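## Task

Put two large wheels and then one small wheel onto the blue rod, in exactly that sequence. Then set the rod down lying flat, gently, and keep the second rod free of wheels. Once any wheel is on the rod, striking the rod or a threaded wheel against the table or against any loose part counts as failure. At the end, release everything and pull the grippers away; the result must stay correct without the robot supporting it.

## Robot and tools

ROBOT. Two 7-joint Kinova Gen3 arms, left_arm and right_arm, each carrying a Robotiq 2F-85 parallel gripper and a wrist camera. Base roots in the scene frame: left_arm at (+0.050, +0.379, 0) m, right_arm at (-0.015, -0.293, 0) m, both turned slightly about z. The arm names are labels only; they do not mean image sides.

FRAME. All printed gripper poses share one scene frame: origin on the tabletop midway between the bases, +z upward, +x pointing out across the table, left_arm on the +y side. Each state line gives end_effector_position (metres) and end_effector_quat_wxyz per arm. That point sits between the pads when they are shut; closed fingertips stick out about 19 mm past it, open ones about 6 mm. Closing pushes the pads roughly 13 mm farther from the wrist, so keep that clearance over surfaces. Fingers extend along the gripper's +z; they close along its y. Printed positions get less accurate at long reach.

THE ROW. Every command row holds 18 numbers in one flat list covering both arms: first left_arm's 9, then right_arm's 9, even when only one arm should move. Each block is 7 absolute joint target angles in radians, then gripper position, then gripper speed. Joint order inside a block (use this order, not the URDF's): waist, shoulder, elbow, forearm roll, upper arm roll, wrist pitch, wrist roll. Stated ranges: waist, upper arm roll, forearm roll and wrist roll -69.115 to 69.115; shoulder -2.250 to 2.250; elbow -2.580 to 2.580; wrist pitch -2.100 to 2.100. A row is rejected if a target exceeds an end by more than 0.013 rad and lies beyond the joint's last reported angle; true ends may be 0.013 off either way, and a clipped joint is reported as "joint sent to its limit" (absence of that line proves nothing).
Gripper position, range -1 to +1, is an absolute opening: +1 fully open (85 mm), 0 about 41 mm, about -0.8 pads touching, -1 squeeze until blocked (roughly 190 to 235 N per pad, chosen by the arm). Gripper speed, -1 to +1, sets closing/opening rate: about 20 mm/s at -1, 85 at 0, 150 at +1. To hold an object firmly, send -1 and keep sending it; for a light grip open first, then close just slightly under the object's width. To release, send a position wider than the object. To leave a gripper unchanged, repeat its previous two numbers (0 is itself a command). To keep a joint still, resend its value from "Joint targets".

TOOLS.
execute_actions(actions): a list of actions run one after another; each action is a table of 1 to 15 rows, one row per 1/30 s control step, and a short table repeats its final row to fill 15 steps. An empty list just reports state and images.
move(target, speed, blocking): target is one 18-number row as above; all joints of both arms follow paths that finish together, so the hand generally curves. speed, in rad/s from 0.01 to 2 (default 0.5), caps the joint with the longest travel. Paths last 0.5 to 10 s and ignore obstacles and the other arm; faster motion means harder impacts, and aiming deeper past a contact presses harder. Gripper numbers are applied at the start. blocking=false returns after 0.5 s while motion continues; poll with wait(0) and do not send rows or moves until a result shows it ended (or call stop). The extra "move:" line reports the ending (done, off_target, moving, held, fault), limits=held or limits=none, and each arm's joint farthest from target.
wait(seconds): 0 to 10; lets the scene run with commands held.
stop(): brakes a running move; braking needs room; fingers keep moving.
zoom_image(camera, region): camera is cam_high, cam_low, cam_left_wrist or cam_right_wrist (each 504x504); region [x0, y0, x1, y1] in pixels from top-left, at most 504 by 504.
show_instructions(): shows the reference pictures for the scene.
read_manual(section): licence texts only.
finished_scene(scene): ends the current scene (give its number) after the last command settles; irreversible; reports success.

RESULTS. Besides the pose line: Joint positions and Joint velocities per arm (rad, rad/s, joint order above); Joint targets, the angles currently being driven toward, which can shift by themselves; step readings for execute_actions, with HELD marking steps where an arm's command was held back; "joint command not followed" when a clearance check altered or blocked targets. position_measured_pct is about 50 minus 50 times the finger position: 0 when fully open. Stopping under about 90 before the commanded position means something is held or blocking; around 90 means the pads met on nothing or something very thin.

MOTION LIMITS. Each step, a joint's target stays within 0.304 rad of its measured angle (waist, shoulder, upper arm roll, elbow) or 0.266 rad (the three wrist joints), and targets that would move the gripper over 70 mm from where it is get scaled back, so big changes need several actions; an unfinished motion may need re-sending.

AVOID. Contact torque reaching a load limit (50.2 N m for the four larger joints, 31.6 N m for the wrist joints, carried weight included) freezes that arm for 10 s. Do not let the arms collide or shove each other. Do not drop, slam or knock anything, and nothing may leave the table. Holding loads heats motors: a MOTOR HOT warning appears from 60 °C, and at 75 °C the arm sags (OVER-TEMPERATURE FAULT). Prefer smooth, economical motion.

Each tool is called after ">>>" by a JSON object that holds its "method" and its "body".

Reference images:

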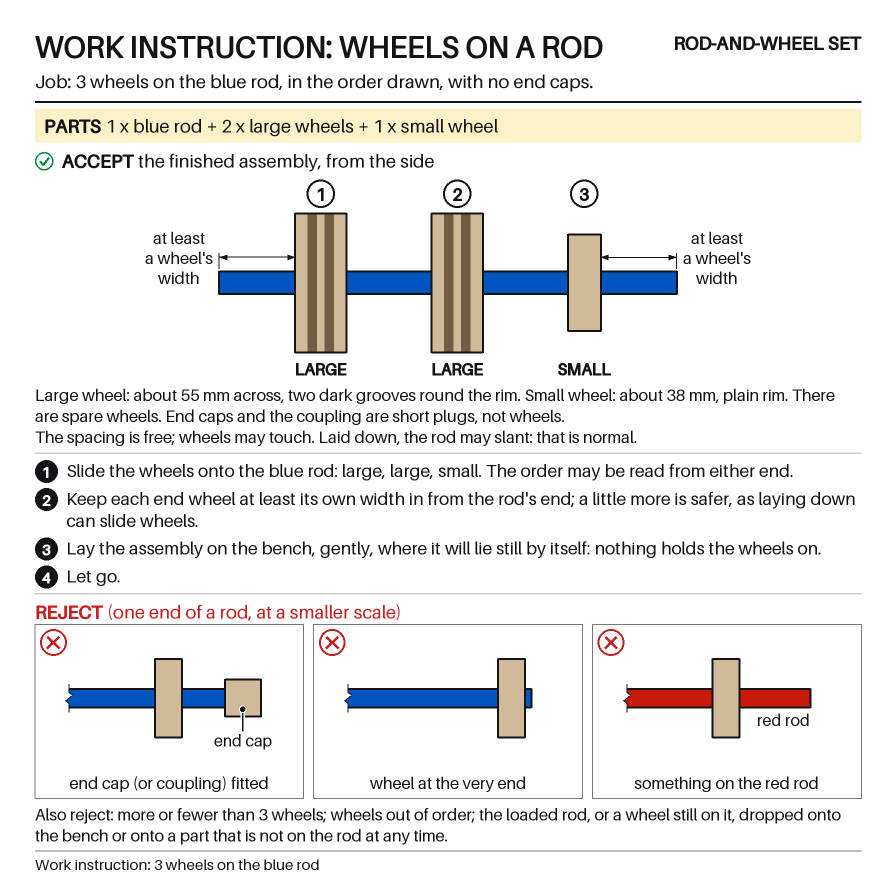

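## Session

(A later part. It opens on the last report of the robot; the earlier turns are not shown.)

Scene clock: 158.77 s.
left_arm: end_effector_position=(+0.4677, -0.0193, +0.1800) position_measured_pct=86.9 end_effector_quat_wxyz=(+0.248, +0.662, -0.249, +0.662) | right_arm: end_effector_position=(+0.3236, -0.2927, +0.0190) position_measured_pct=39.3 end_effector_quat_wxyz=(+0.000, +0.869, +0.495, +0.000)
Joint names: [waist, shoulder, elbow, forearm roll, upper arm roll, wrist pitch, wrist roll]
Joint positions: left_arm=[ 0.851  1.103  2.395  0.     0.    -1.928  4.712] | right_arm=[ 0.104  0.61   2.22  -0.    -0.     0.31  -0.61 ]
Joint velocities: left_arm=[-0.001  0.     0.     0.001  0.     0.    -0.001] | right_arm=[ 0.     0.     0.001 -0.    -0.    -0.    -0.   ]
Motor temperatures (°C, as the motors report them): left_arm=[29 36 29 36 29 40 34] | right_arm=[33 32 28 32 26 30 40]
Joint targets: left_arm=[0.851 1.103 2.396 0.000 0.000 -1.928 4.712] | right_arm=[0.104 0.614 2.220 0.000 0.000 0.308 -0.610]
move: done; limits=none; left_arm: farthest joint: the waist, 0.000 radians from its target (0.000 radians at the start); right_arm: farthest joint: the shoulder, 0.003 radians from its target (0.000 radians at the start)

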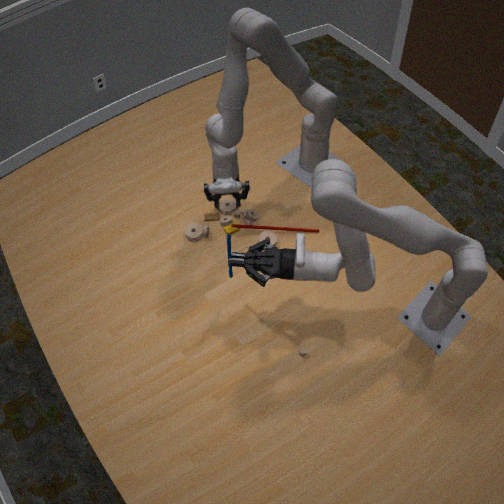

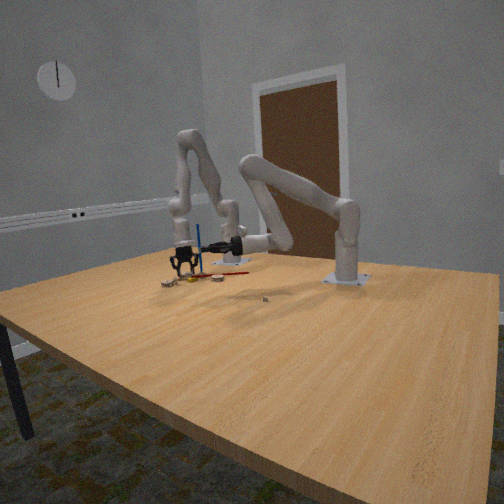

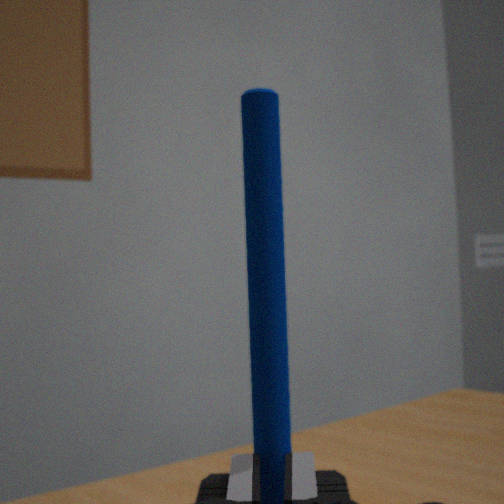

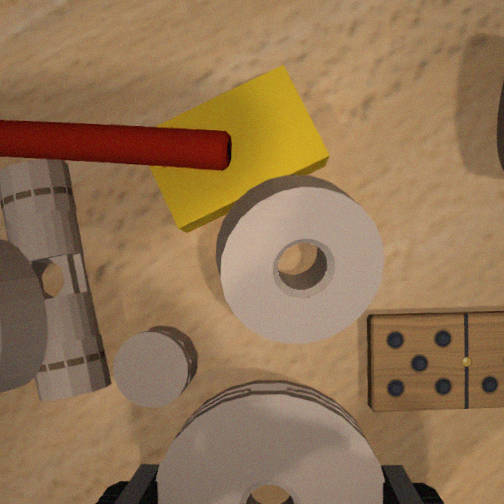

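>>> {"method": "move", "body": {"target": [0.851,1.103,2.3955,0,0,-1.9277,4.712,-1,0, -0.1,0.6151,0.8972,0,0,1.6293,0.32,-1,0], "speed": 0.8}}

>>> {"method": "move", "body": {"target": [0.851,1.103,2.3955,0,0,-1.9277,4.712,-1,0, -0.353,0.6251,0.8972,0,0,1.6193,0.32,-1,0], "speed": 0.4}}

Scene clock: 177.03 s.
left_arm: end_effector_position=(+0.4677, -0.0193, +0.1800) position_measured_pct=86.9 end_effector_quat_wxyz=(+0.248, +0.662, -0.249, +0.662) | right_arm: end_effector_position=(+0.5270, -0.1640, +0.3357) position_measured_pct=39.3 end_effector_quat_wxyz=(+0.000, +0.467, +0.884, +0.000)
Joint names: [waist, shoulder, elbow, forearm roll, upper arm roll, wrist pitch, wrist roll]
Joint positions: left_arm=[ 0.851  1.103  2.395 -0.     0.    -1.928  4.712] | right_arm=[-0.1    0.615  0.897 -0.    -0.     1.629  0.32 ]
Joint velocities: left_arm=[ 0.001  0.     0.    -0.    -0.     0.     0.   ] | right_arm=[-0.001  0.003  0.001  0.    -0.     0.     0.   ]
Motor temperatures (°C, as the motors report them): left_arm=[29 36 29 36 29 40 34] | right_arm=[33 32 28 32 26 30 40]
Joint targets: left_arm=[0.851 1.103 2.396 0.000 0.000 -1.928 4.712] | right_arm=[-0.100 0.615 0.897 0.000 0.000 1.629 0.320]
move: done; limits=none; left_arm: farthest joint: the waist, 0.000 radians from its target (0.000 radians at the start); right_arm: farthest joint: the waist, 0.000 radians from its target (0.204 radians at the start)

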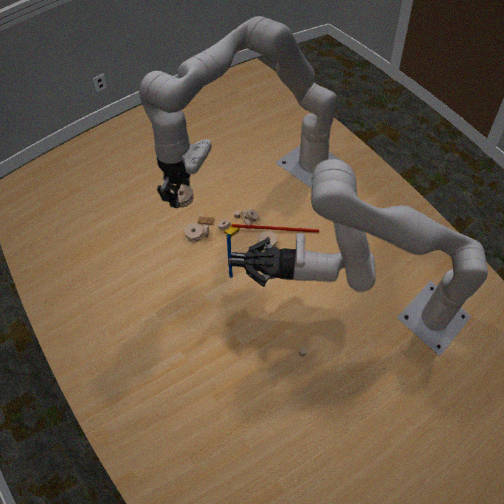

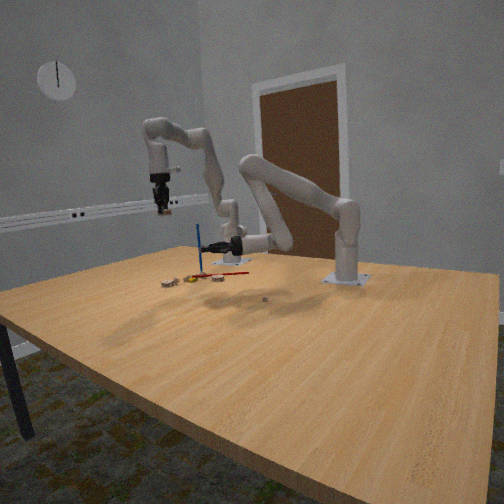

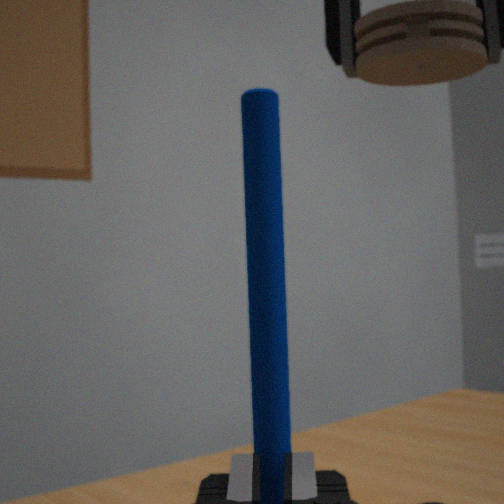

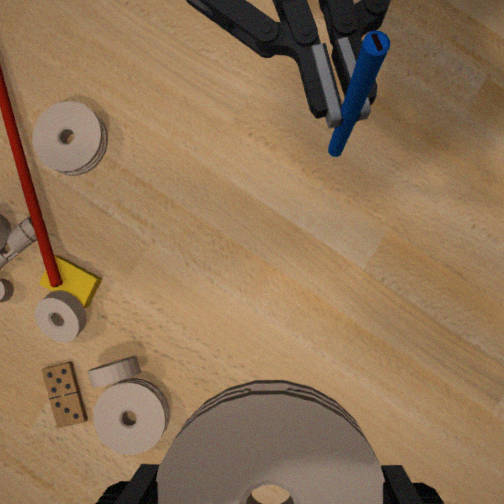

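Scene clock: 178.20 s.
left_arm: end_effector_position=(+0.4677, -0.0193, +0.1800) position_measured_pct=86.9 end_effector_quat_wxyz=(+0.248, +0.662, -0.249, +0.662) | right_arm: end_effector_position=(+0.4805, -0.0307, +0.3299) position_measured_pct=39.3 end_effector_quat_wxyz=(-0.000, +0.352, +0.936, +0.000)
Joint names: [waist, shoulder, elbow, forearm roll, upper arm roll, wrist pitch, wrist roll]
Joint positions: left_arm=[ 0.851  1.103  2.395 -0.     0.    -1.928  4.712] | right_arm=[-0.353  0.625  0.897 -0.    -0.     1.619  0.32 ]
Joint velocities: left_arm=[-0.    -0.    -0.    -0.001  0.     0.    -0.   ] | right_arm=[-0.003 -0.     0.001  0.     0.     0.    -0.   ]
Motor temperatures (°C, as the motors report them): left_arm=[29 36 29 36 29 40 34] | right_arm=[33 32 28 32 26 30 40]
Joint targets: left_arm=[0.851 1.103 2.396 0.000 0.000 -1.928 4.712] | right_arm=[-0.353 0.625 0.897 0.000 0.000 1.619 0.320]
move: done; limits=none; left_arm: farthest joint: the waist, 0.000 radians from its target (0.000 radians at the start); right_arm: farthest joint: the waist, 0.000 radians from its target (0.253 radians at the start)

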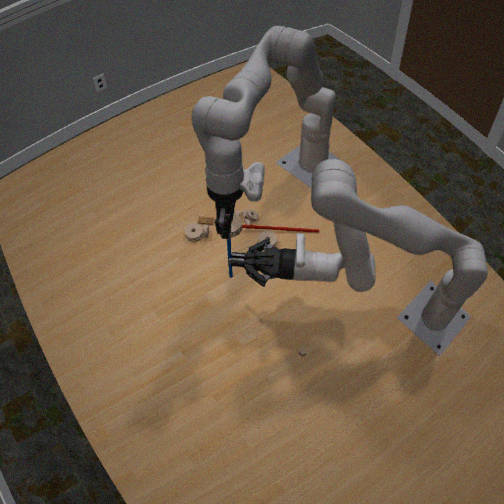

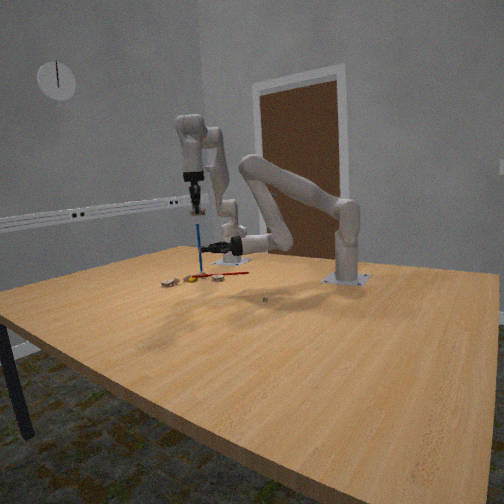

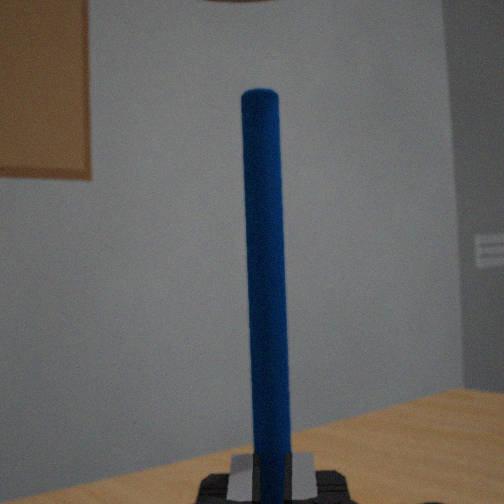

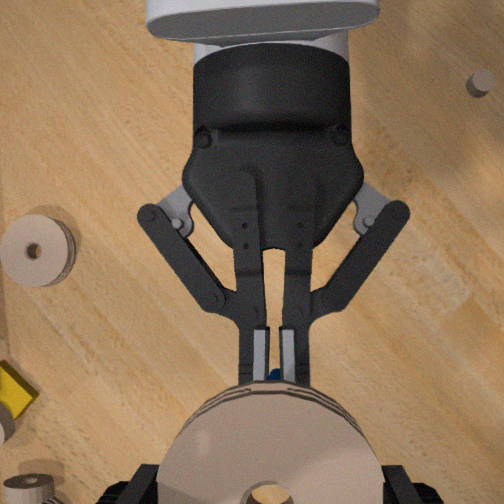

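>>> {"method": "move", "body": {"target": [0.851,1.103,2.3955,0,0,-1.9277,4.712,-1,0, -0.353,0.6244,0.9779,0,0,1.5393,0.32,-1,0], "speed": 0.15}}

>>> {"method": "zoom_image", "body": {"camera": "cam_low", "region": [160, 180, 250, 270]}}

>>> {"method": "zoom_image", "body": {"camera": "cam_high", "region": [190, 190, 290, 290]}}

Scene clock: 186.07 s.
left_arm: end_effector_position=(+0.4677, -0.0193, +0.1800) position_measured_pct=86.9 end_effector_quat_wxyz=(+0.248, +0.662, -0.249, +0.662) | right_arm: end_effector_position=(+0.4805, -0.0306, +0.3049) position_measured_pct=39.3 end_effector_quat_wxyz=(-0.000, +0.352, +0.936, -0.000)
Joint names: [waist, shoulder, elbow, forearm roll, upper arm roll, wrist pitch, wrist roll]
Joint positions: left_arm=[ 0.851  1.103  2.395  0.     0.    -1.928  4.712] | right_arm=[-0.353  0.625  0.978  0.     0.     1.539  0.32 ]
Joint velocities: left_arm=[ 0.    -0.001 -0.     0.001 -0.    -0.    -0.   ] | right_arm=[-0.    -0.001  0.001  0.     0.    -0.     0.   ]
Motor temperatures (°C, as the motors report them): left_arm=[29 36 29 36 29 40 34] | right_arm=[33 32 28 32 26 30 40]
Joint targets: left_arm=[0.851 1.103 2.396 0.000 0.000 -1.928 4.712] | right_arm=[-0.353 0.624 0.978 0.000 0.000 1.539 0.320]
move: done; limits=none; left_arm: farthest joint: the waist, 0.000 radians from its target (0.000 radians at the start); right_arm: farthest joint: the waist, 0.000 radians from its target (0.000 radians at the start)

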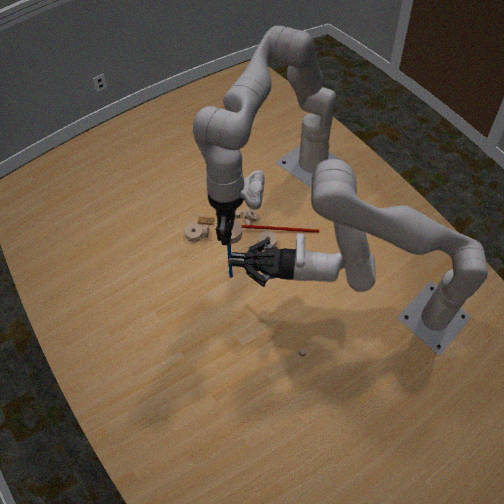

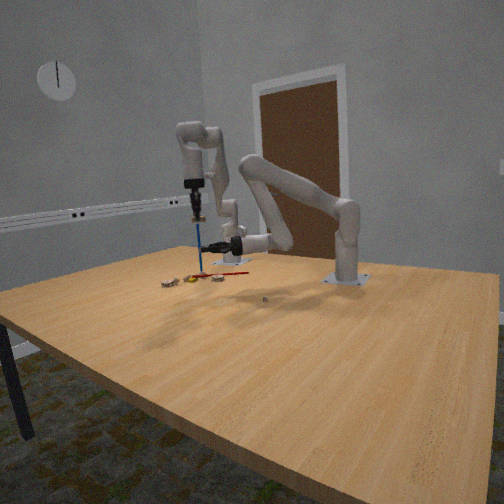

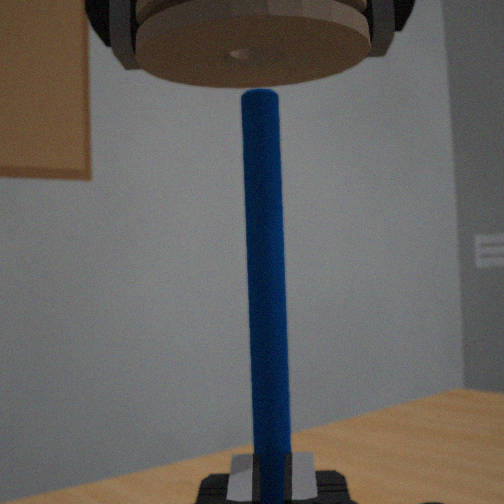

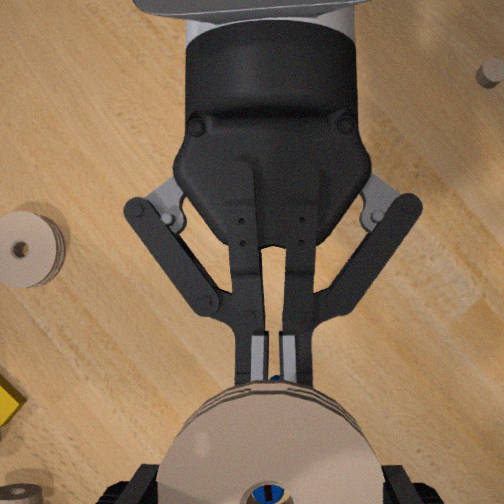

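Region (160, 180, 250, 270) of cam_low's 504x504 image, scaled by 5.600, with more detail than that image has.

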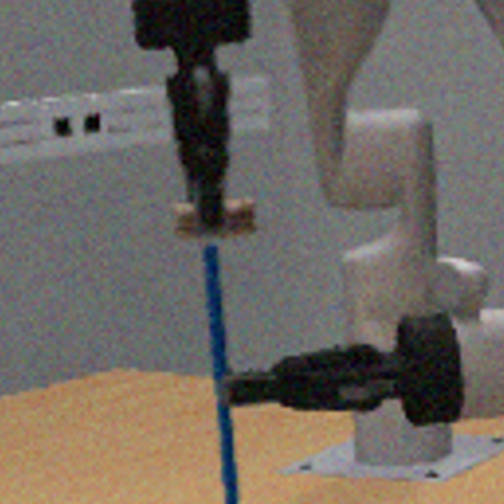

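Region (190, 190, 290, 290) of cam_high's 504x504 image, scaled by 5.040, with more detail than that image has.

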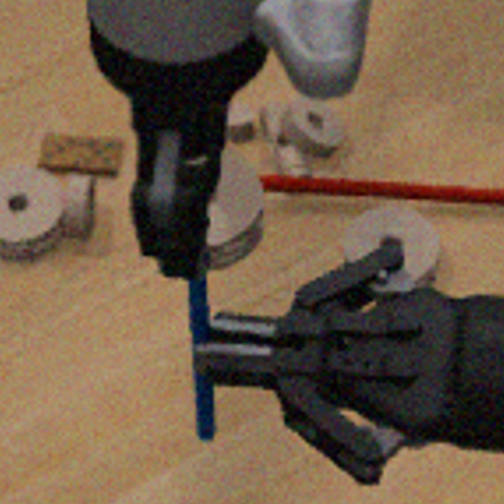

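>>> {"method": "zoom_image", "body": {"camera": "cam_left_wrist", "region": [120, 0, 400, 140]}}

>>> {"method": "zoom_image", "body": {"camera": "cam_right_wrist", "region": [200, 424, 340, 504]}}

Region (120, 0, 400, 140) of cam_left_wrist's 504x504 image, scaled by 1.800.

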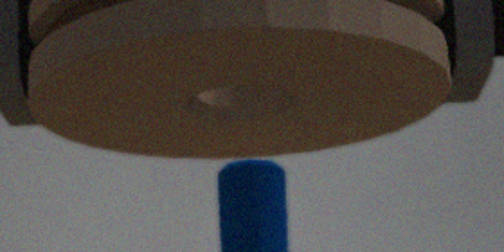

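Region (200, 424, 340, 504) of cam_right_wrist's 504x504 image, scaled by 3.600; it fills the top 288 rows of this view, and the rest is white.

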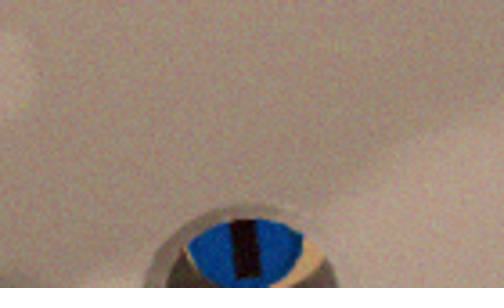

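>>> {"method": "move", "body": {"target": [0.851,1.132,2.38,0,0,-2.0312,4.712,-1,0, -0.3565,0.6201,0.8899,0,0,1.6316,0.32,-1,0], "speed": 0.15}}

>>> {"method": "zoom_image", "body": {"camera": "cam_low", "region": [160, 180, 250, 270]}}

Scene clock: 214.90 s.
left_arm: end_effector_position=(+0.4678, -0.0194, +0.1986) position_measured_pct=86.9 end_effector_quat_wxyz=(+0.259, +0.631, -0.237, +0.691) | right_arm: end_effector_position=(+0.4779, -0.0298, +0.3351) position_measured_pct=39.3 end_effector_quat_wxyz=(+0.000, +0.350, +0.937, +0.000)
Joint names: [waist, shoulder, elbow, forearm roll, upper arm roll, wrist pitch, wrist roll]
Joint positions: left_arm=[ 0.851  1.132  2.38  -0.    -0.    -2.031  4.712] | right_arm=[-0.356  0.62   0.89  -0.    -0.     1.632  0.32 ]
Joint velocities: left_arm=[-0.002  0.002 -0.     0.002 -0.    -0.     0.   ] | right_arm=[ 0.     0.001 -0.001  0.     0.     0.    -0.   ]
Motor temperatures (°C, as the motors report them): left_arm=[29 35 29 36 29 40 34] | right_arm=[33 32 28 32 26 30 40]
Joint targets: left_arm=[0.851 1.132 2.380 0.000 0.000 -2.031 4.712] | right_arm=[-0.356 0.620 0.890 0.000 0.000 1.632 0.320]
move: done; limits=none; left_arm: farthest joint: the waist, 0.000 radians from its target (0.000 radians at the start); right_arm: farthest joint: the waist, 0.000 radians from its target (0.003 radians at the start)

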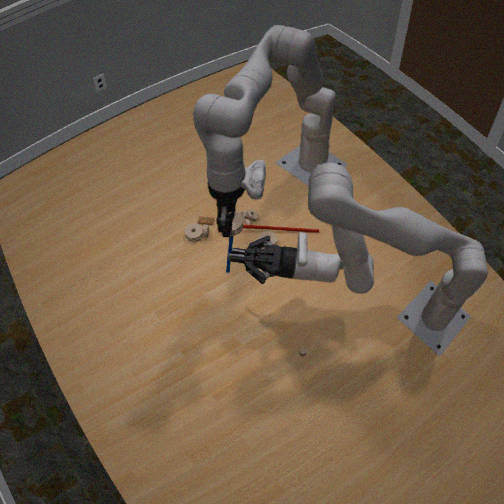

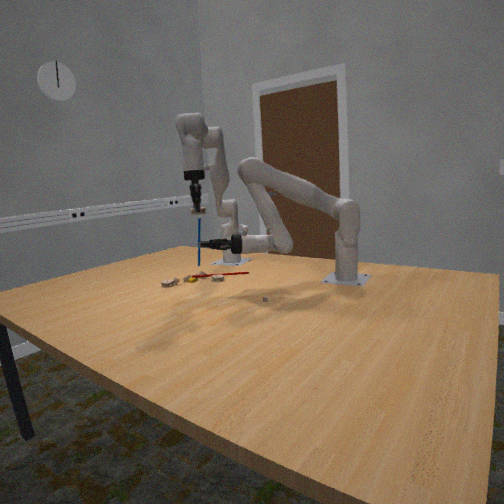

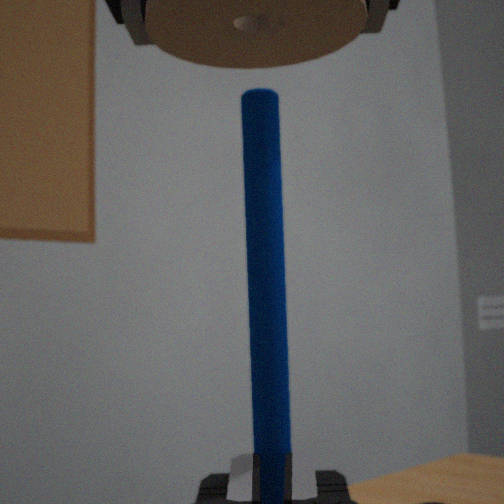

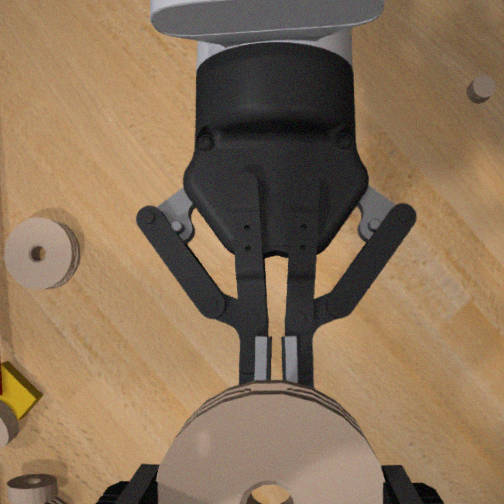

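Region (160, 180, 250, 270) of cam_low's 504x504 image, scaled by 5.600, with more detail than that image has.

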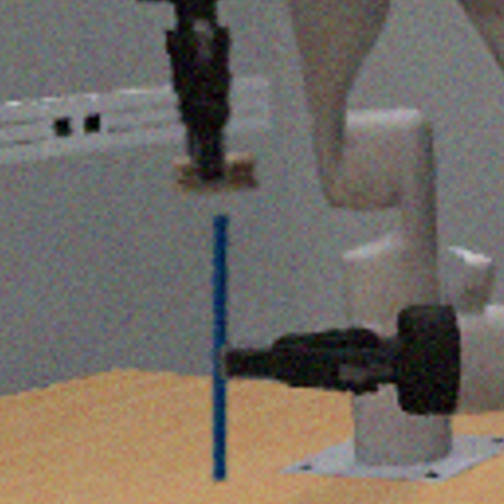

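>>> {"method": "move", "body": {"target": [0.851,1.132,2.38,0,0,-2.0312,4.712,-1,0, -0.3565,0.6188,0.9242,0,0,1.5986,0.32,-1,0], "speed": 0.1}}

>>> {"method": "zoom_image", "body": {"camera": "cam_right_wrist", "region": [200, 424, 340, 504]}}

>>> {"method": "zoom_image", "body": {"camera": "cam_left_wrist", "region": [120, 0, 400, 140]}}

Scene clock: 218.90 s.
left_arm: end_effector_position=(+0.4678, -0.0194, +0.1985) position_measured_pct=86.9 end_effector_quat_wxyz=(+0.259, +0.631, -0.237, +0.691) | right_arm: end_effector_position=(+0.4779, -0.0298, +0.3249) position_measured_pct=39.3 end_effector_quat_wxyz=(-0.000, +0.350, +0.937, -0.000)
Joint names: [waist, shoulder, elbow, forearm roll, upper arm roll, wrist pitch, wrist roll]
Joint positions: left_arm=[ 0.851  1.132  2.38  -0.     0.    -2.031  4.712] | right_arm=[-0.356  0.619  0.924  0.    -0.     1.599  0.32 ]
Joint velocities: left_arm=[-0.     0.001  0.    -0.    -0.     0.001 -0.   ] | right_arm=[-0.    -0.001  0.001 -0.    -0.    -0.    -0.   ]
Motor temperatures (°C, as the motors report them): left_arm=[29 35 29 36 29 40 34] | right_arm=[33 32 28 32 26 30 40]
Joint targets: left_arm=[0.851 1.132 2.380 0.000 0.000 -2.031 4.712] | right_arm=[-0.356 0.619 0.924 0.000 0.000 1.599 0.320]
move: done; limits=none; left_arm: farthest joint: the waist, 0.000 radians from its target (0.000 radians at the start); right_arm: farthest joint: the waist, 0.000 radians from its target (0.000 radians at the start)

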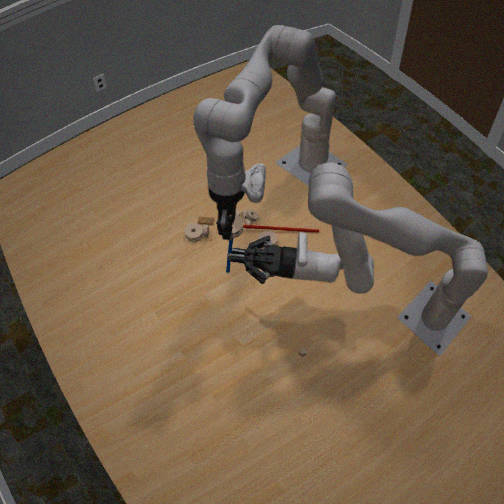

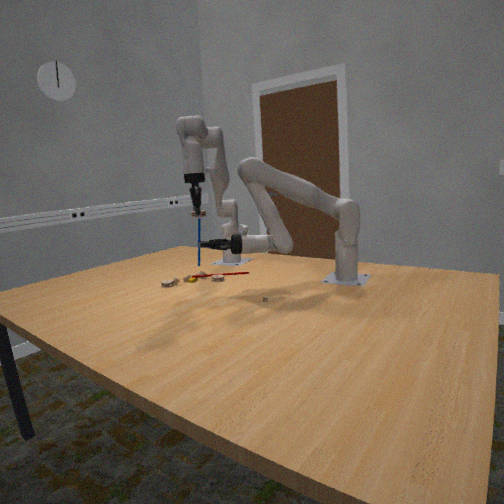

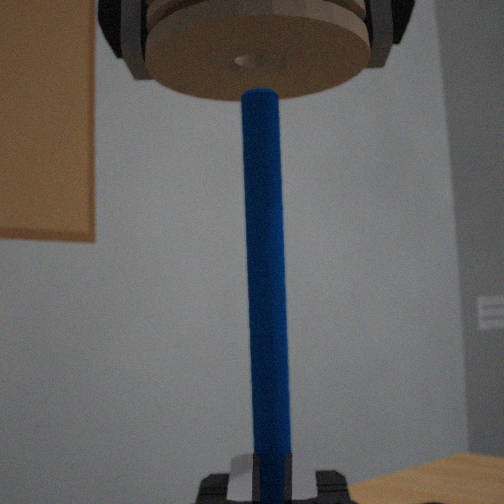

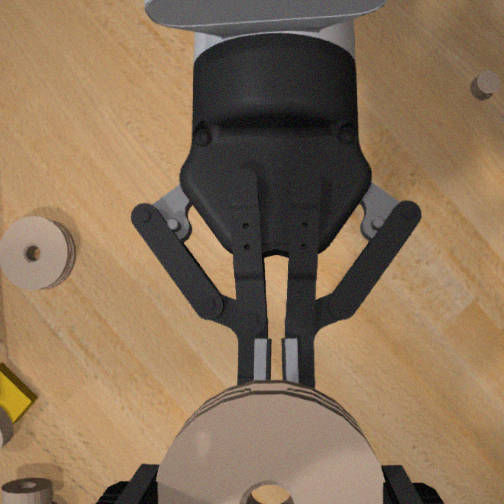

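Region (200, 424, 340, 504) of cam_right_wrist's 504x504 image, scaled by 3.600; it fills the top 288 rows of this view, and the rest is white.

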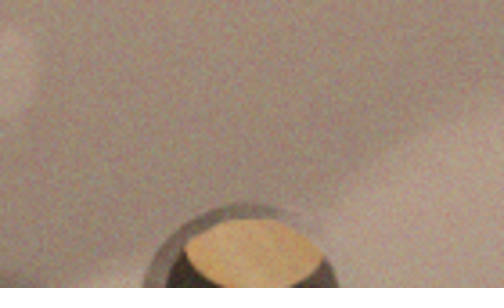

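Region (120, 0, 400, 140) of cam_left_wrist's 504x504 image, scaled by 1.800.

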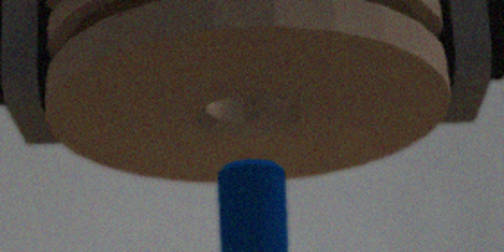

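>>> {"method": "move", "body": {"target": [0.851,1.132,2.38,0,0,-2.0312,4.712,-1,0, -0.3596,0.6163,0.9763,0,0,1.549,0.32,-1,0], "speed": 0.04}}

>>> {"method": "zoom_image", "body": {"camera": "cam_right_wrist", "region": [200, 424, 340, 504]}}

Scene clock: 227.80 s.
left_arm: end_effector_position=(+0.4678, -0.0194, +0.1985) position_measured_pct=86.9 end_effector_quat_wxyz=(+0.259, +0.631, -0.237, +0.691) | right_arm: end_effector_position=(+0.4764, -0.0287, +0.3100) position_measured_pct=39.3 end_effector_quat_wxyz=(-0.000, +0.349, +0.937, -0.000)
Joint names: [waist, shoulder, elbow, forearm roll, upper arm roll, wrist pitch, wrist roll]
Joint positions: left_arm=[ 0.851  1.132  2.38  -0.     0.    -2.031  4.712] | right_arm=[-0.36   0.616  0.976 -0.    -0.     1.549  0.32 ]
Joint velocities: left_arm=[-0.     0.     0.     0.001 -0.    -0.001 -0.   ] | right_arm=[-0.    -0.001  0.001  0.001  0.    -0.    -0.   ]
Motor temperatures (°C, as the motors report them): left_arm=[29 35 29 36 29 40 34] | right_arm=[33 32 28 32 26 30 40]
Joint targets: left_arm=[0.851 1.132 2.380 0.000 0.000 -2.031 4.712] | right_arm=[-0.360 0.616 0.976 0.000 0.000 1.549 0.320]
move: done; limits=none; left_arm: farthest joint: the waist, 0.000 radians from its target (0.000 radians at the start); right_arm: farthest joint: the waist, 0.000 radians from its target (0.003 radians at the start)

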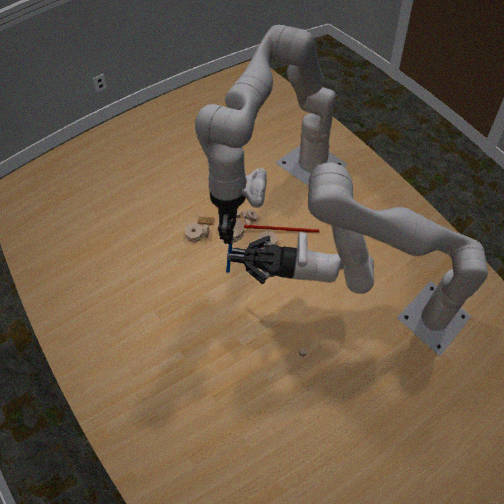

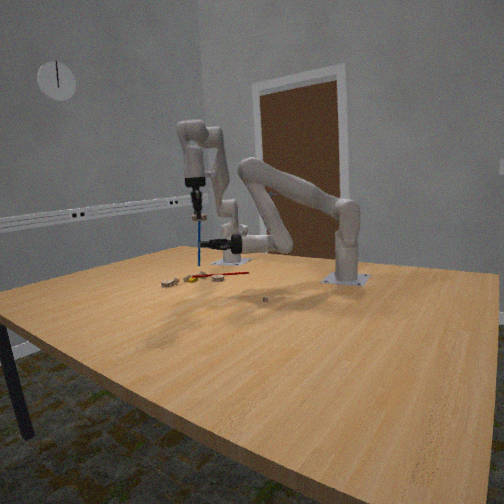

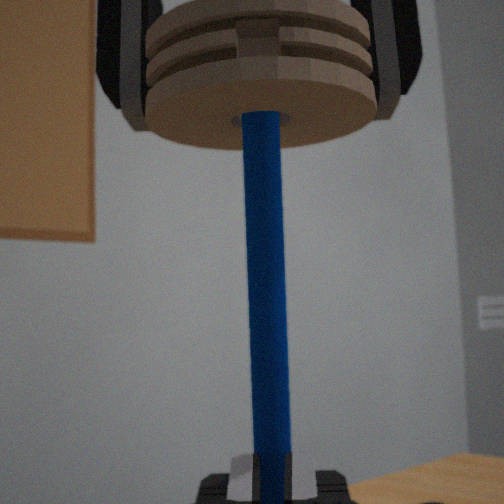

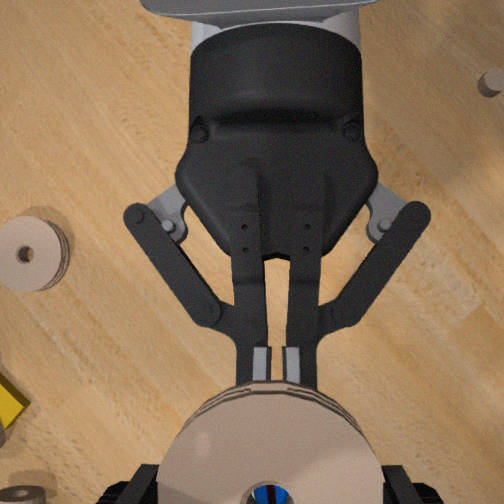

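Region (200, 424, 340, 504) of cam_right_wrist's 504x504 image, scaled by 3.600; it fills the top 288 rows of this view, and the rest is white.

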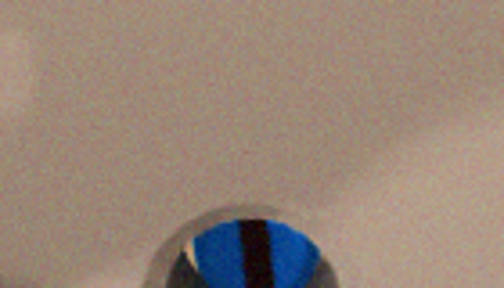

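>>> {"method": "move", "body": {"target": [0.851,1.132,2.38,0,0,-2.0312,4.712,-1,0, -0.3596,0.6219,1.0620,0,0,1.4577,0.32,-1,0], "speed": 0.08}}

>>> {"method": "move", "body": {"target": [0.851,1.132,2.38,0,0,-2.0312,4.712,-1,0, -0.3596,0.6344,1.1360,0,0,1.3712,0.32,-1,0], "speed": 0.08}}

Scene clock: 234.43 s.
left_arm: end_effector_position=(+0.4674, -0.0194, +0.1978) position_measured_pct=86.9 end_effector_quat_wxyz=(+0.259, +0.632, -0.238, +0.690) | right_arm: end_effector_position=(+0.4773, -0.0296, +0.2804) position_measured_pct=39.3 end_effector_quat_wxyz=(+0.001, +0.350, +0.937, +0.000)
Joint names: [waist, shoulder, elbow, forearm roll, upper arm roll, wrist pitch, wrist roll]
Joint positions: left_arm=[ 0.851  1.133  2.381 -0.     0.    -2.031  4.712] | right_arm=[-0.359  0.622  1.061  0.001  0.001  1.457  0.32 ]
Joint velocities: left_arm=[ 0.    -0.    -0.    -0.001 -0.    -0.001 -0.001] | right_arm=[ 0.001 -0.001  0.001 -0.    -0.    -0.    -0.   ]
Motor temperatures (°C, as the motors report them): left_arm=[29 35 29 36 29 40 34] | right_arm=[33 33 28 32 26 30 40]
Joint targets: left_arm=[0.851 1.132 2.380 0.000 0.000 -2.031 4.712] | right_arm=[-0.360 0.622 1.062 0.000 0.000 1.458 0.320]
move: done; limits=none; left_arm: farthest joint: the shoulder, 0.001 radians from its target (0.000 radians at the start); right_arm: farthest joint: the waist, 0.001 radians from its target (0.000 radians at the start)

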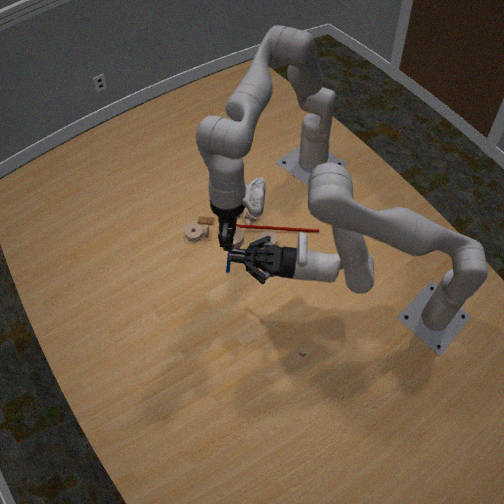

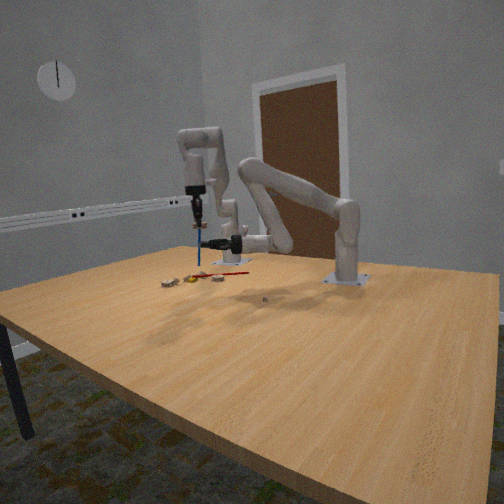

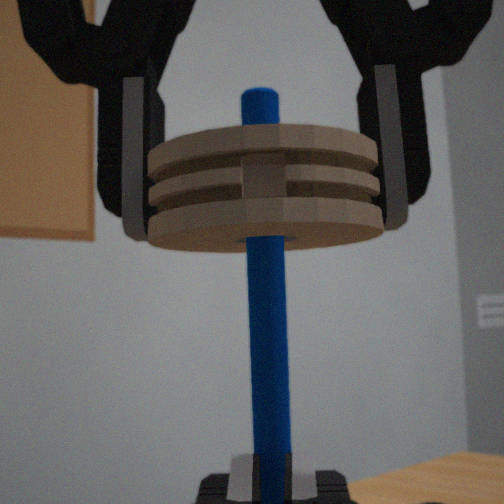

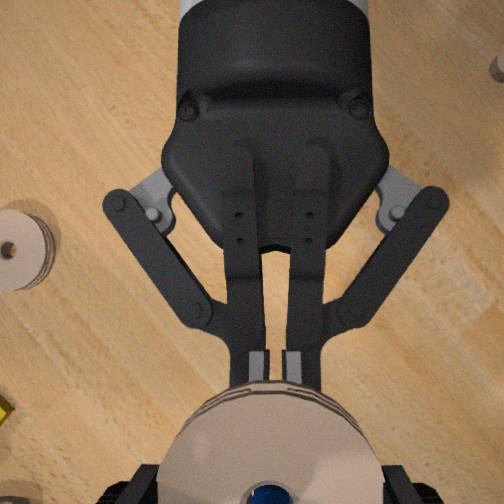

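Scene clock: 235.80 s.
left_arm: end_effector_position=(+0.4670, -0.0193, +0.1966) position_measured_pct=86.9 end_effector_quat_wxyz=(+0.259, +0.633, -0.238, +0.689) | right_arm: end_effector_position=(+0.4789, -0.0309, +0.2515) position_measured_pct=39.3 end_effector_quat_wxyz=(+0.003, +0.351, +0.937, +0.001)
Joint names: [waist, shoulder, elbow, forearm roll, upper arm roll, wrist pitch, wrist roll]
Joint positions: left_arm=[ 0.852  1.134  2.382 -0.     0.    -2.03   4.712] | right_arm=[-0.357  0.633  1.134  0.002  0.002  1.37   0.32 ]
Joint velocities: left_arm=[ 0.    -0.    -0.    -0.001 -0.     0.001  0.   ] | right_arm=[ 0.    -0.     0.001 -0.     0.    -0.    -0.   ]
Motor temperatures (°C, as the motors report them): left_arm=[29 35 29 36 29 40 34] | right_arm=[33 33 28 32 26 30 40]
Joint targets: left_arm=[0.851 1.132 2.380 0.000 0.000 -2.031 4.712] | right_arm=[-0.360 0.634 1.136 0.000 0.000 1.371 0.320]
move: done; limits=none; left_arm: farthest joint: the shoulder, 0.002 radians from its target (0.001 radians at the start); right_arm: farthest joint: the waist, 0.003 radians from its target (0.001 radians at the start)

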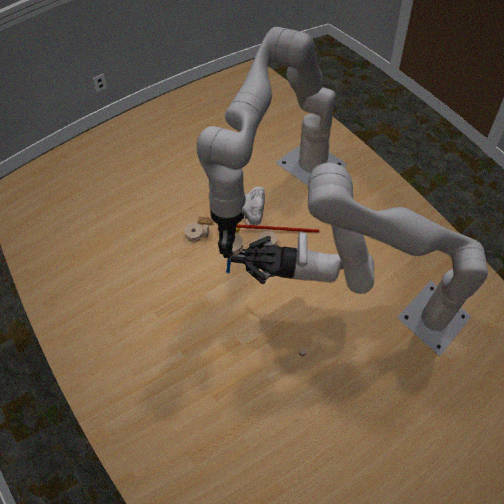

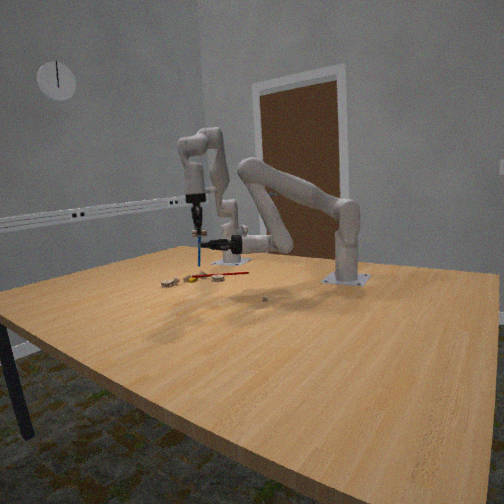

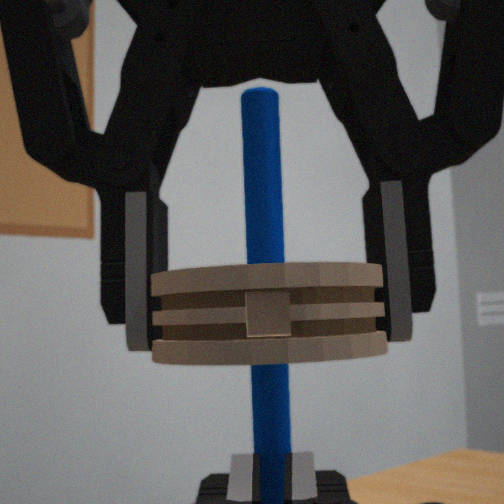

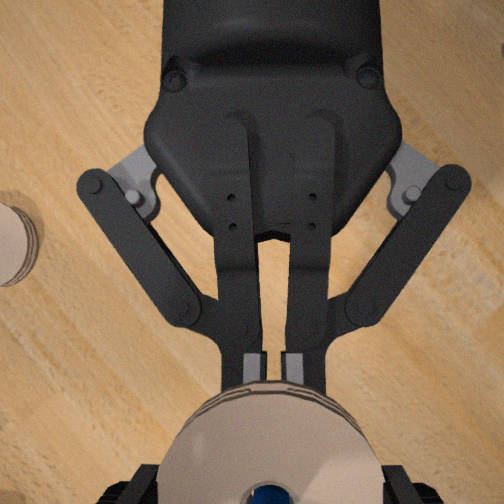

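>>> {"method": "move", "body": {"target": [0.851,1.132,2.38,0,0,-2.0312,4.712,-1,0, -0.357,0.633,1.134,0,0,1.372,0.32,0.6,-0.5], "speed": 0.08}}

Scene clock: 238.30 s.
left_arm: end_effector_position=(+0.4678, -0.0194, +0.1985) position_measured_pct=86.9 end_effector_quat_wxyz=(+0.259, +0.631, -0.237, +0.691) | right_arm: end_effector_position=(+0.4775, -0.0297, +0.2515) position_measured_pct=19.8 end_effector_quat_wxyz=(+0.001, +0.350, +0.937, +0.001)
Joint names: [waist, shoulder, elbow, forearm roll, upper arm roll, wrist pitch, wrist roll]
Joint positions: left_arm=[ 0.851  1.132  2.38  -0.    -0.    -2.031  4.712] | right_arm=[-0.357  0.633  1.134  0.    -0.     1.372  0.32 ]
Joint velocities: left_arm=[-0.002 -0.001 -0.001 -0.     0.     0.001  0.   ] | right_arm=[ 0.     0.    -0.001 -0.     0.     0.    -0.   ]
Motor temperatures (°C, as the motors report them): left_arm=[29 35 29 36 29 40 34] | right_arm=[33 33 28 32 26 30 40]
Joint targets: left_arm=[0.851 1.132 2.380 0.000 0.000 -2.031 4.712] | right_arm=[-0.357 0.633 1.134 0.000 0.000 1.372 0.320]
move: done; limits=none; left_arm: farthest joint: the waist, 0.000 radians from its target (0.001 radians at the start); right_arm: farthest joint: the waist, 0.000 radians from its target (0.000 radians at the start)

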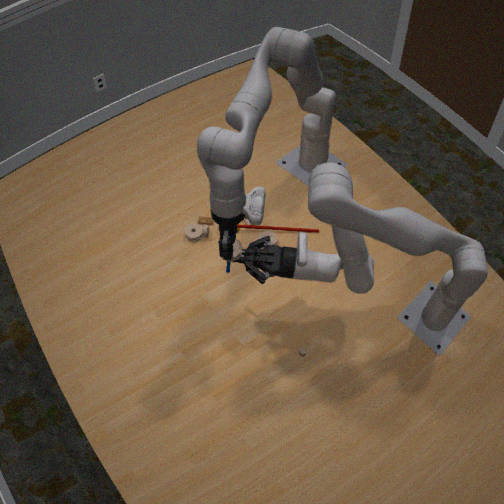

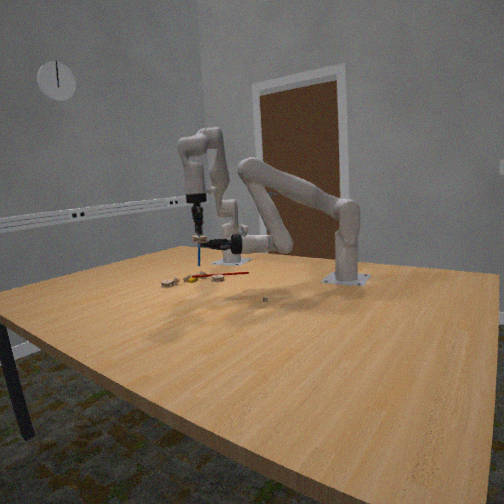

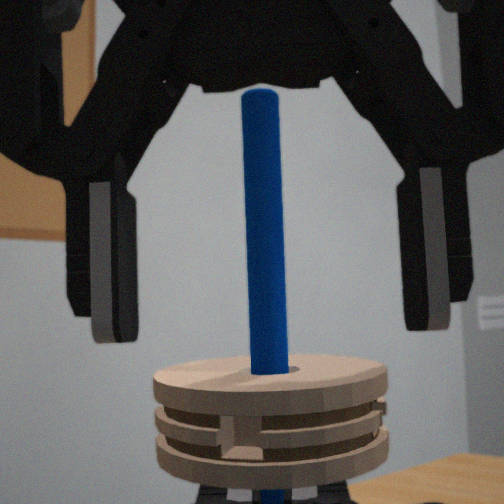

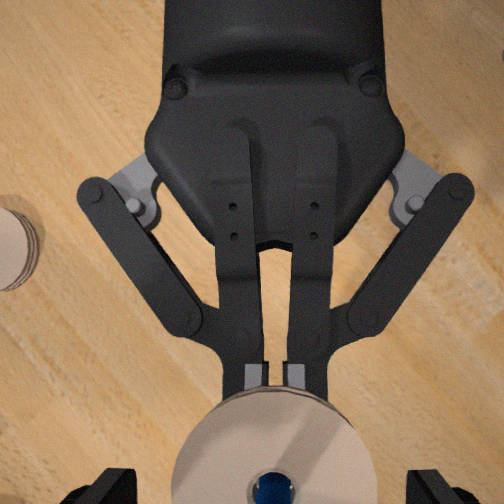

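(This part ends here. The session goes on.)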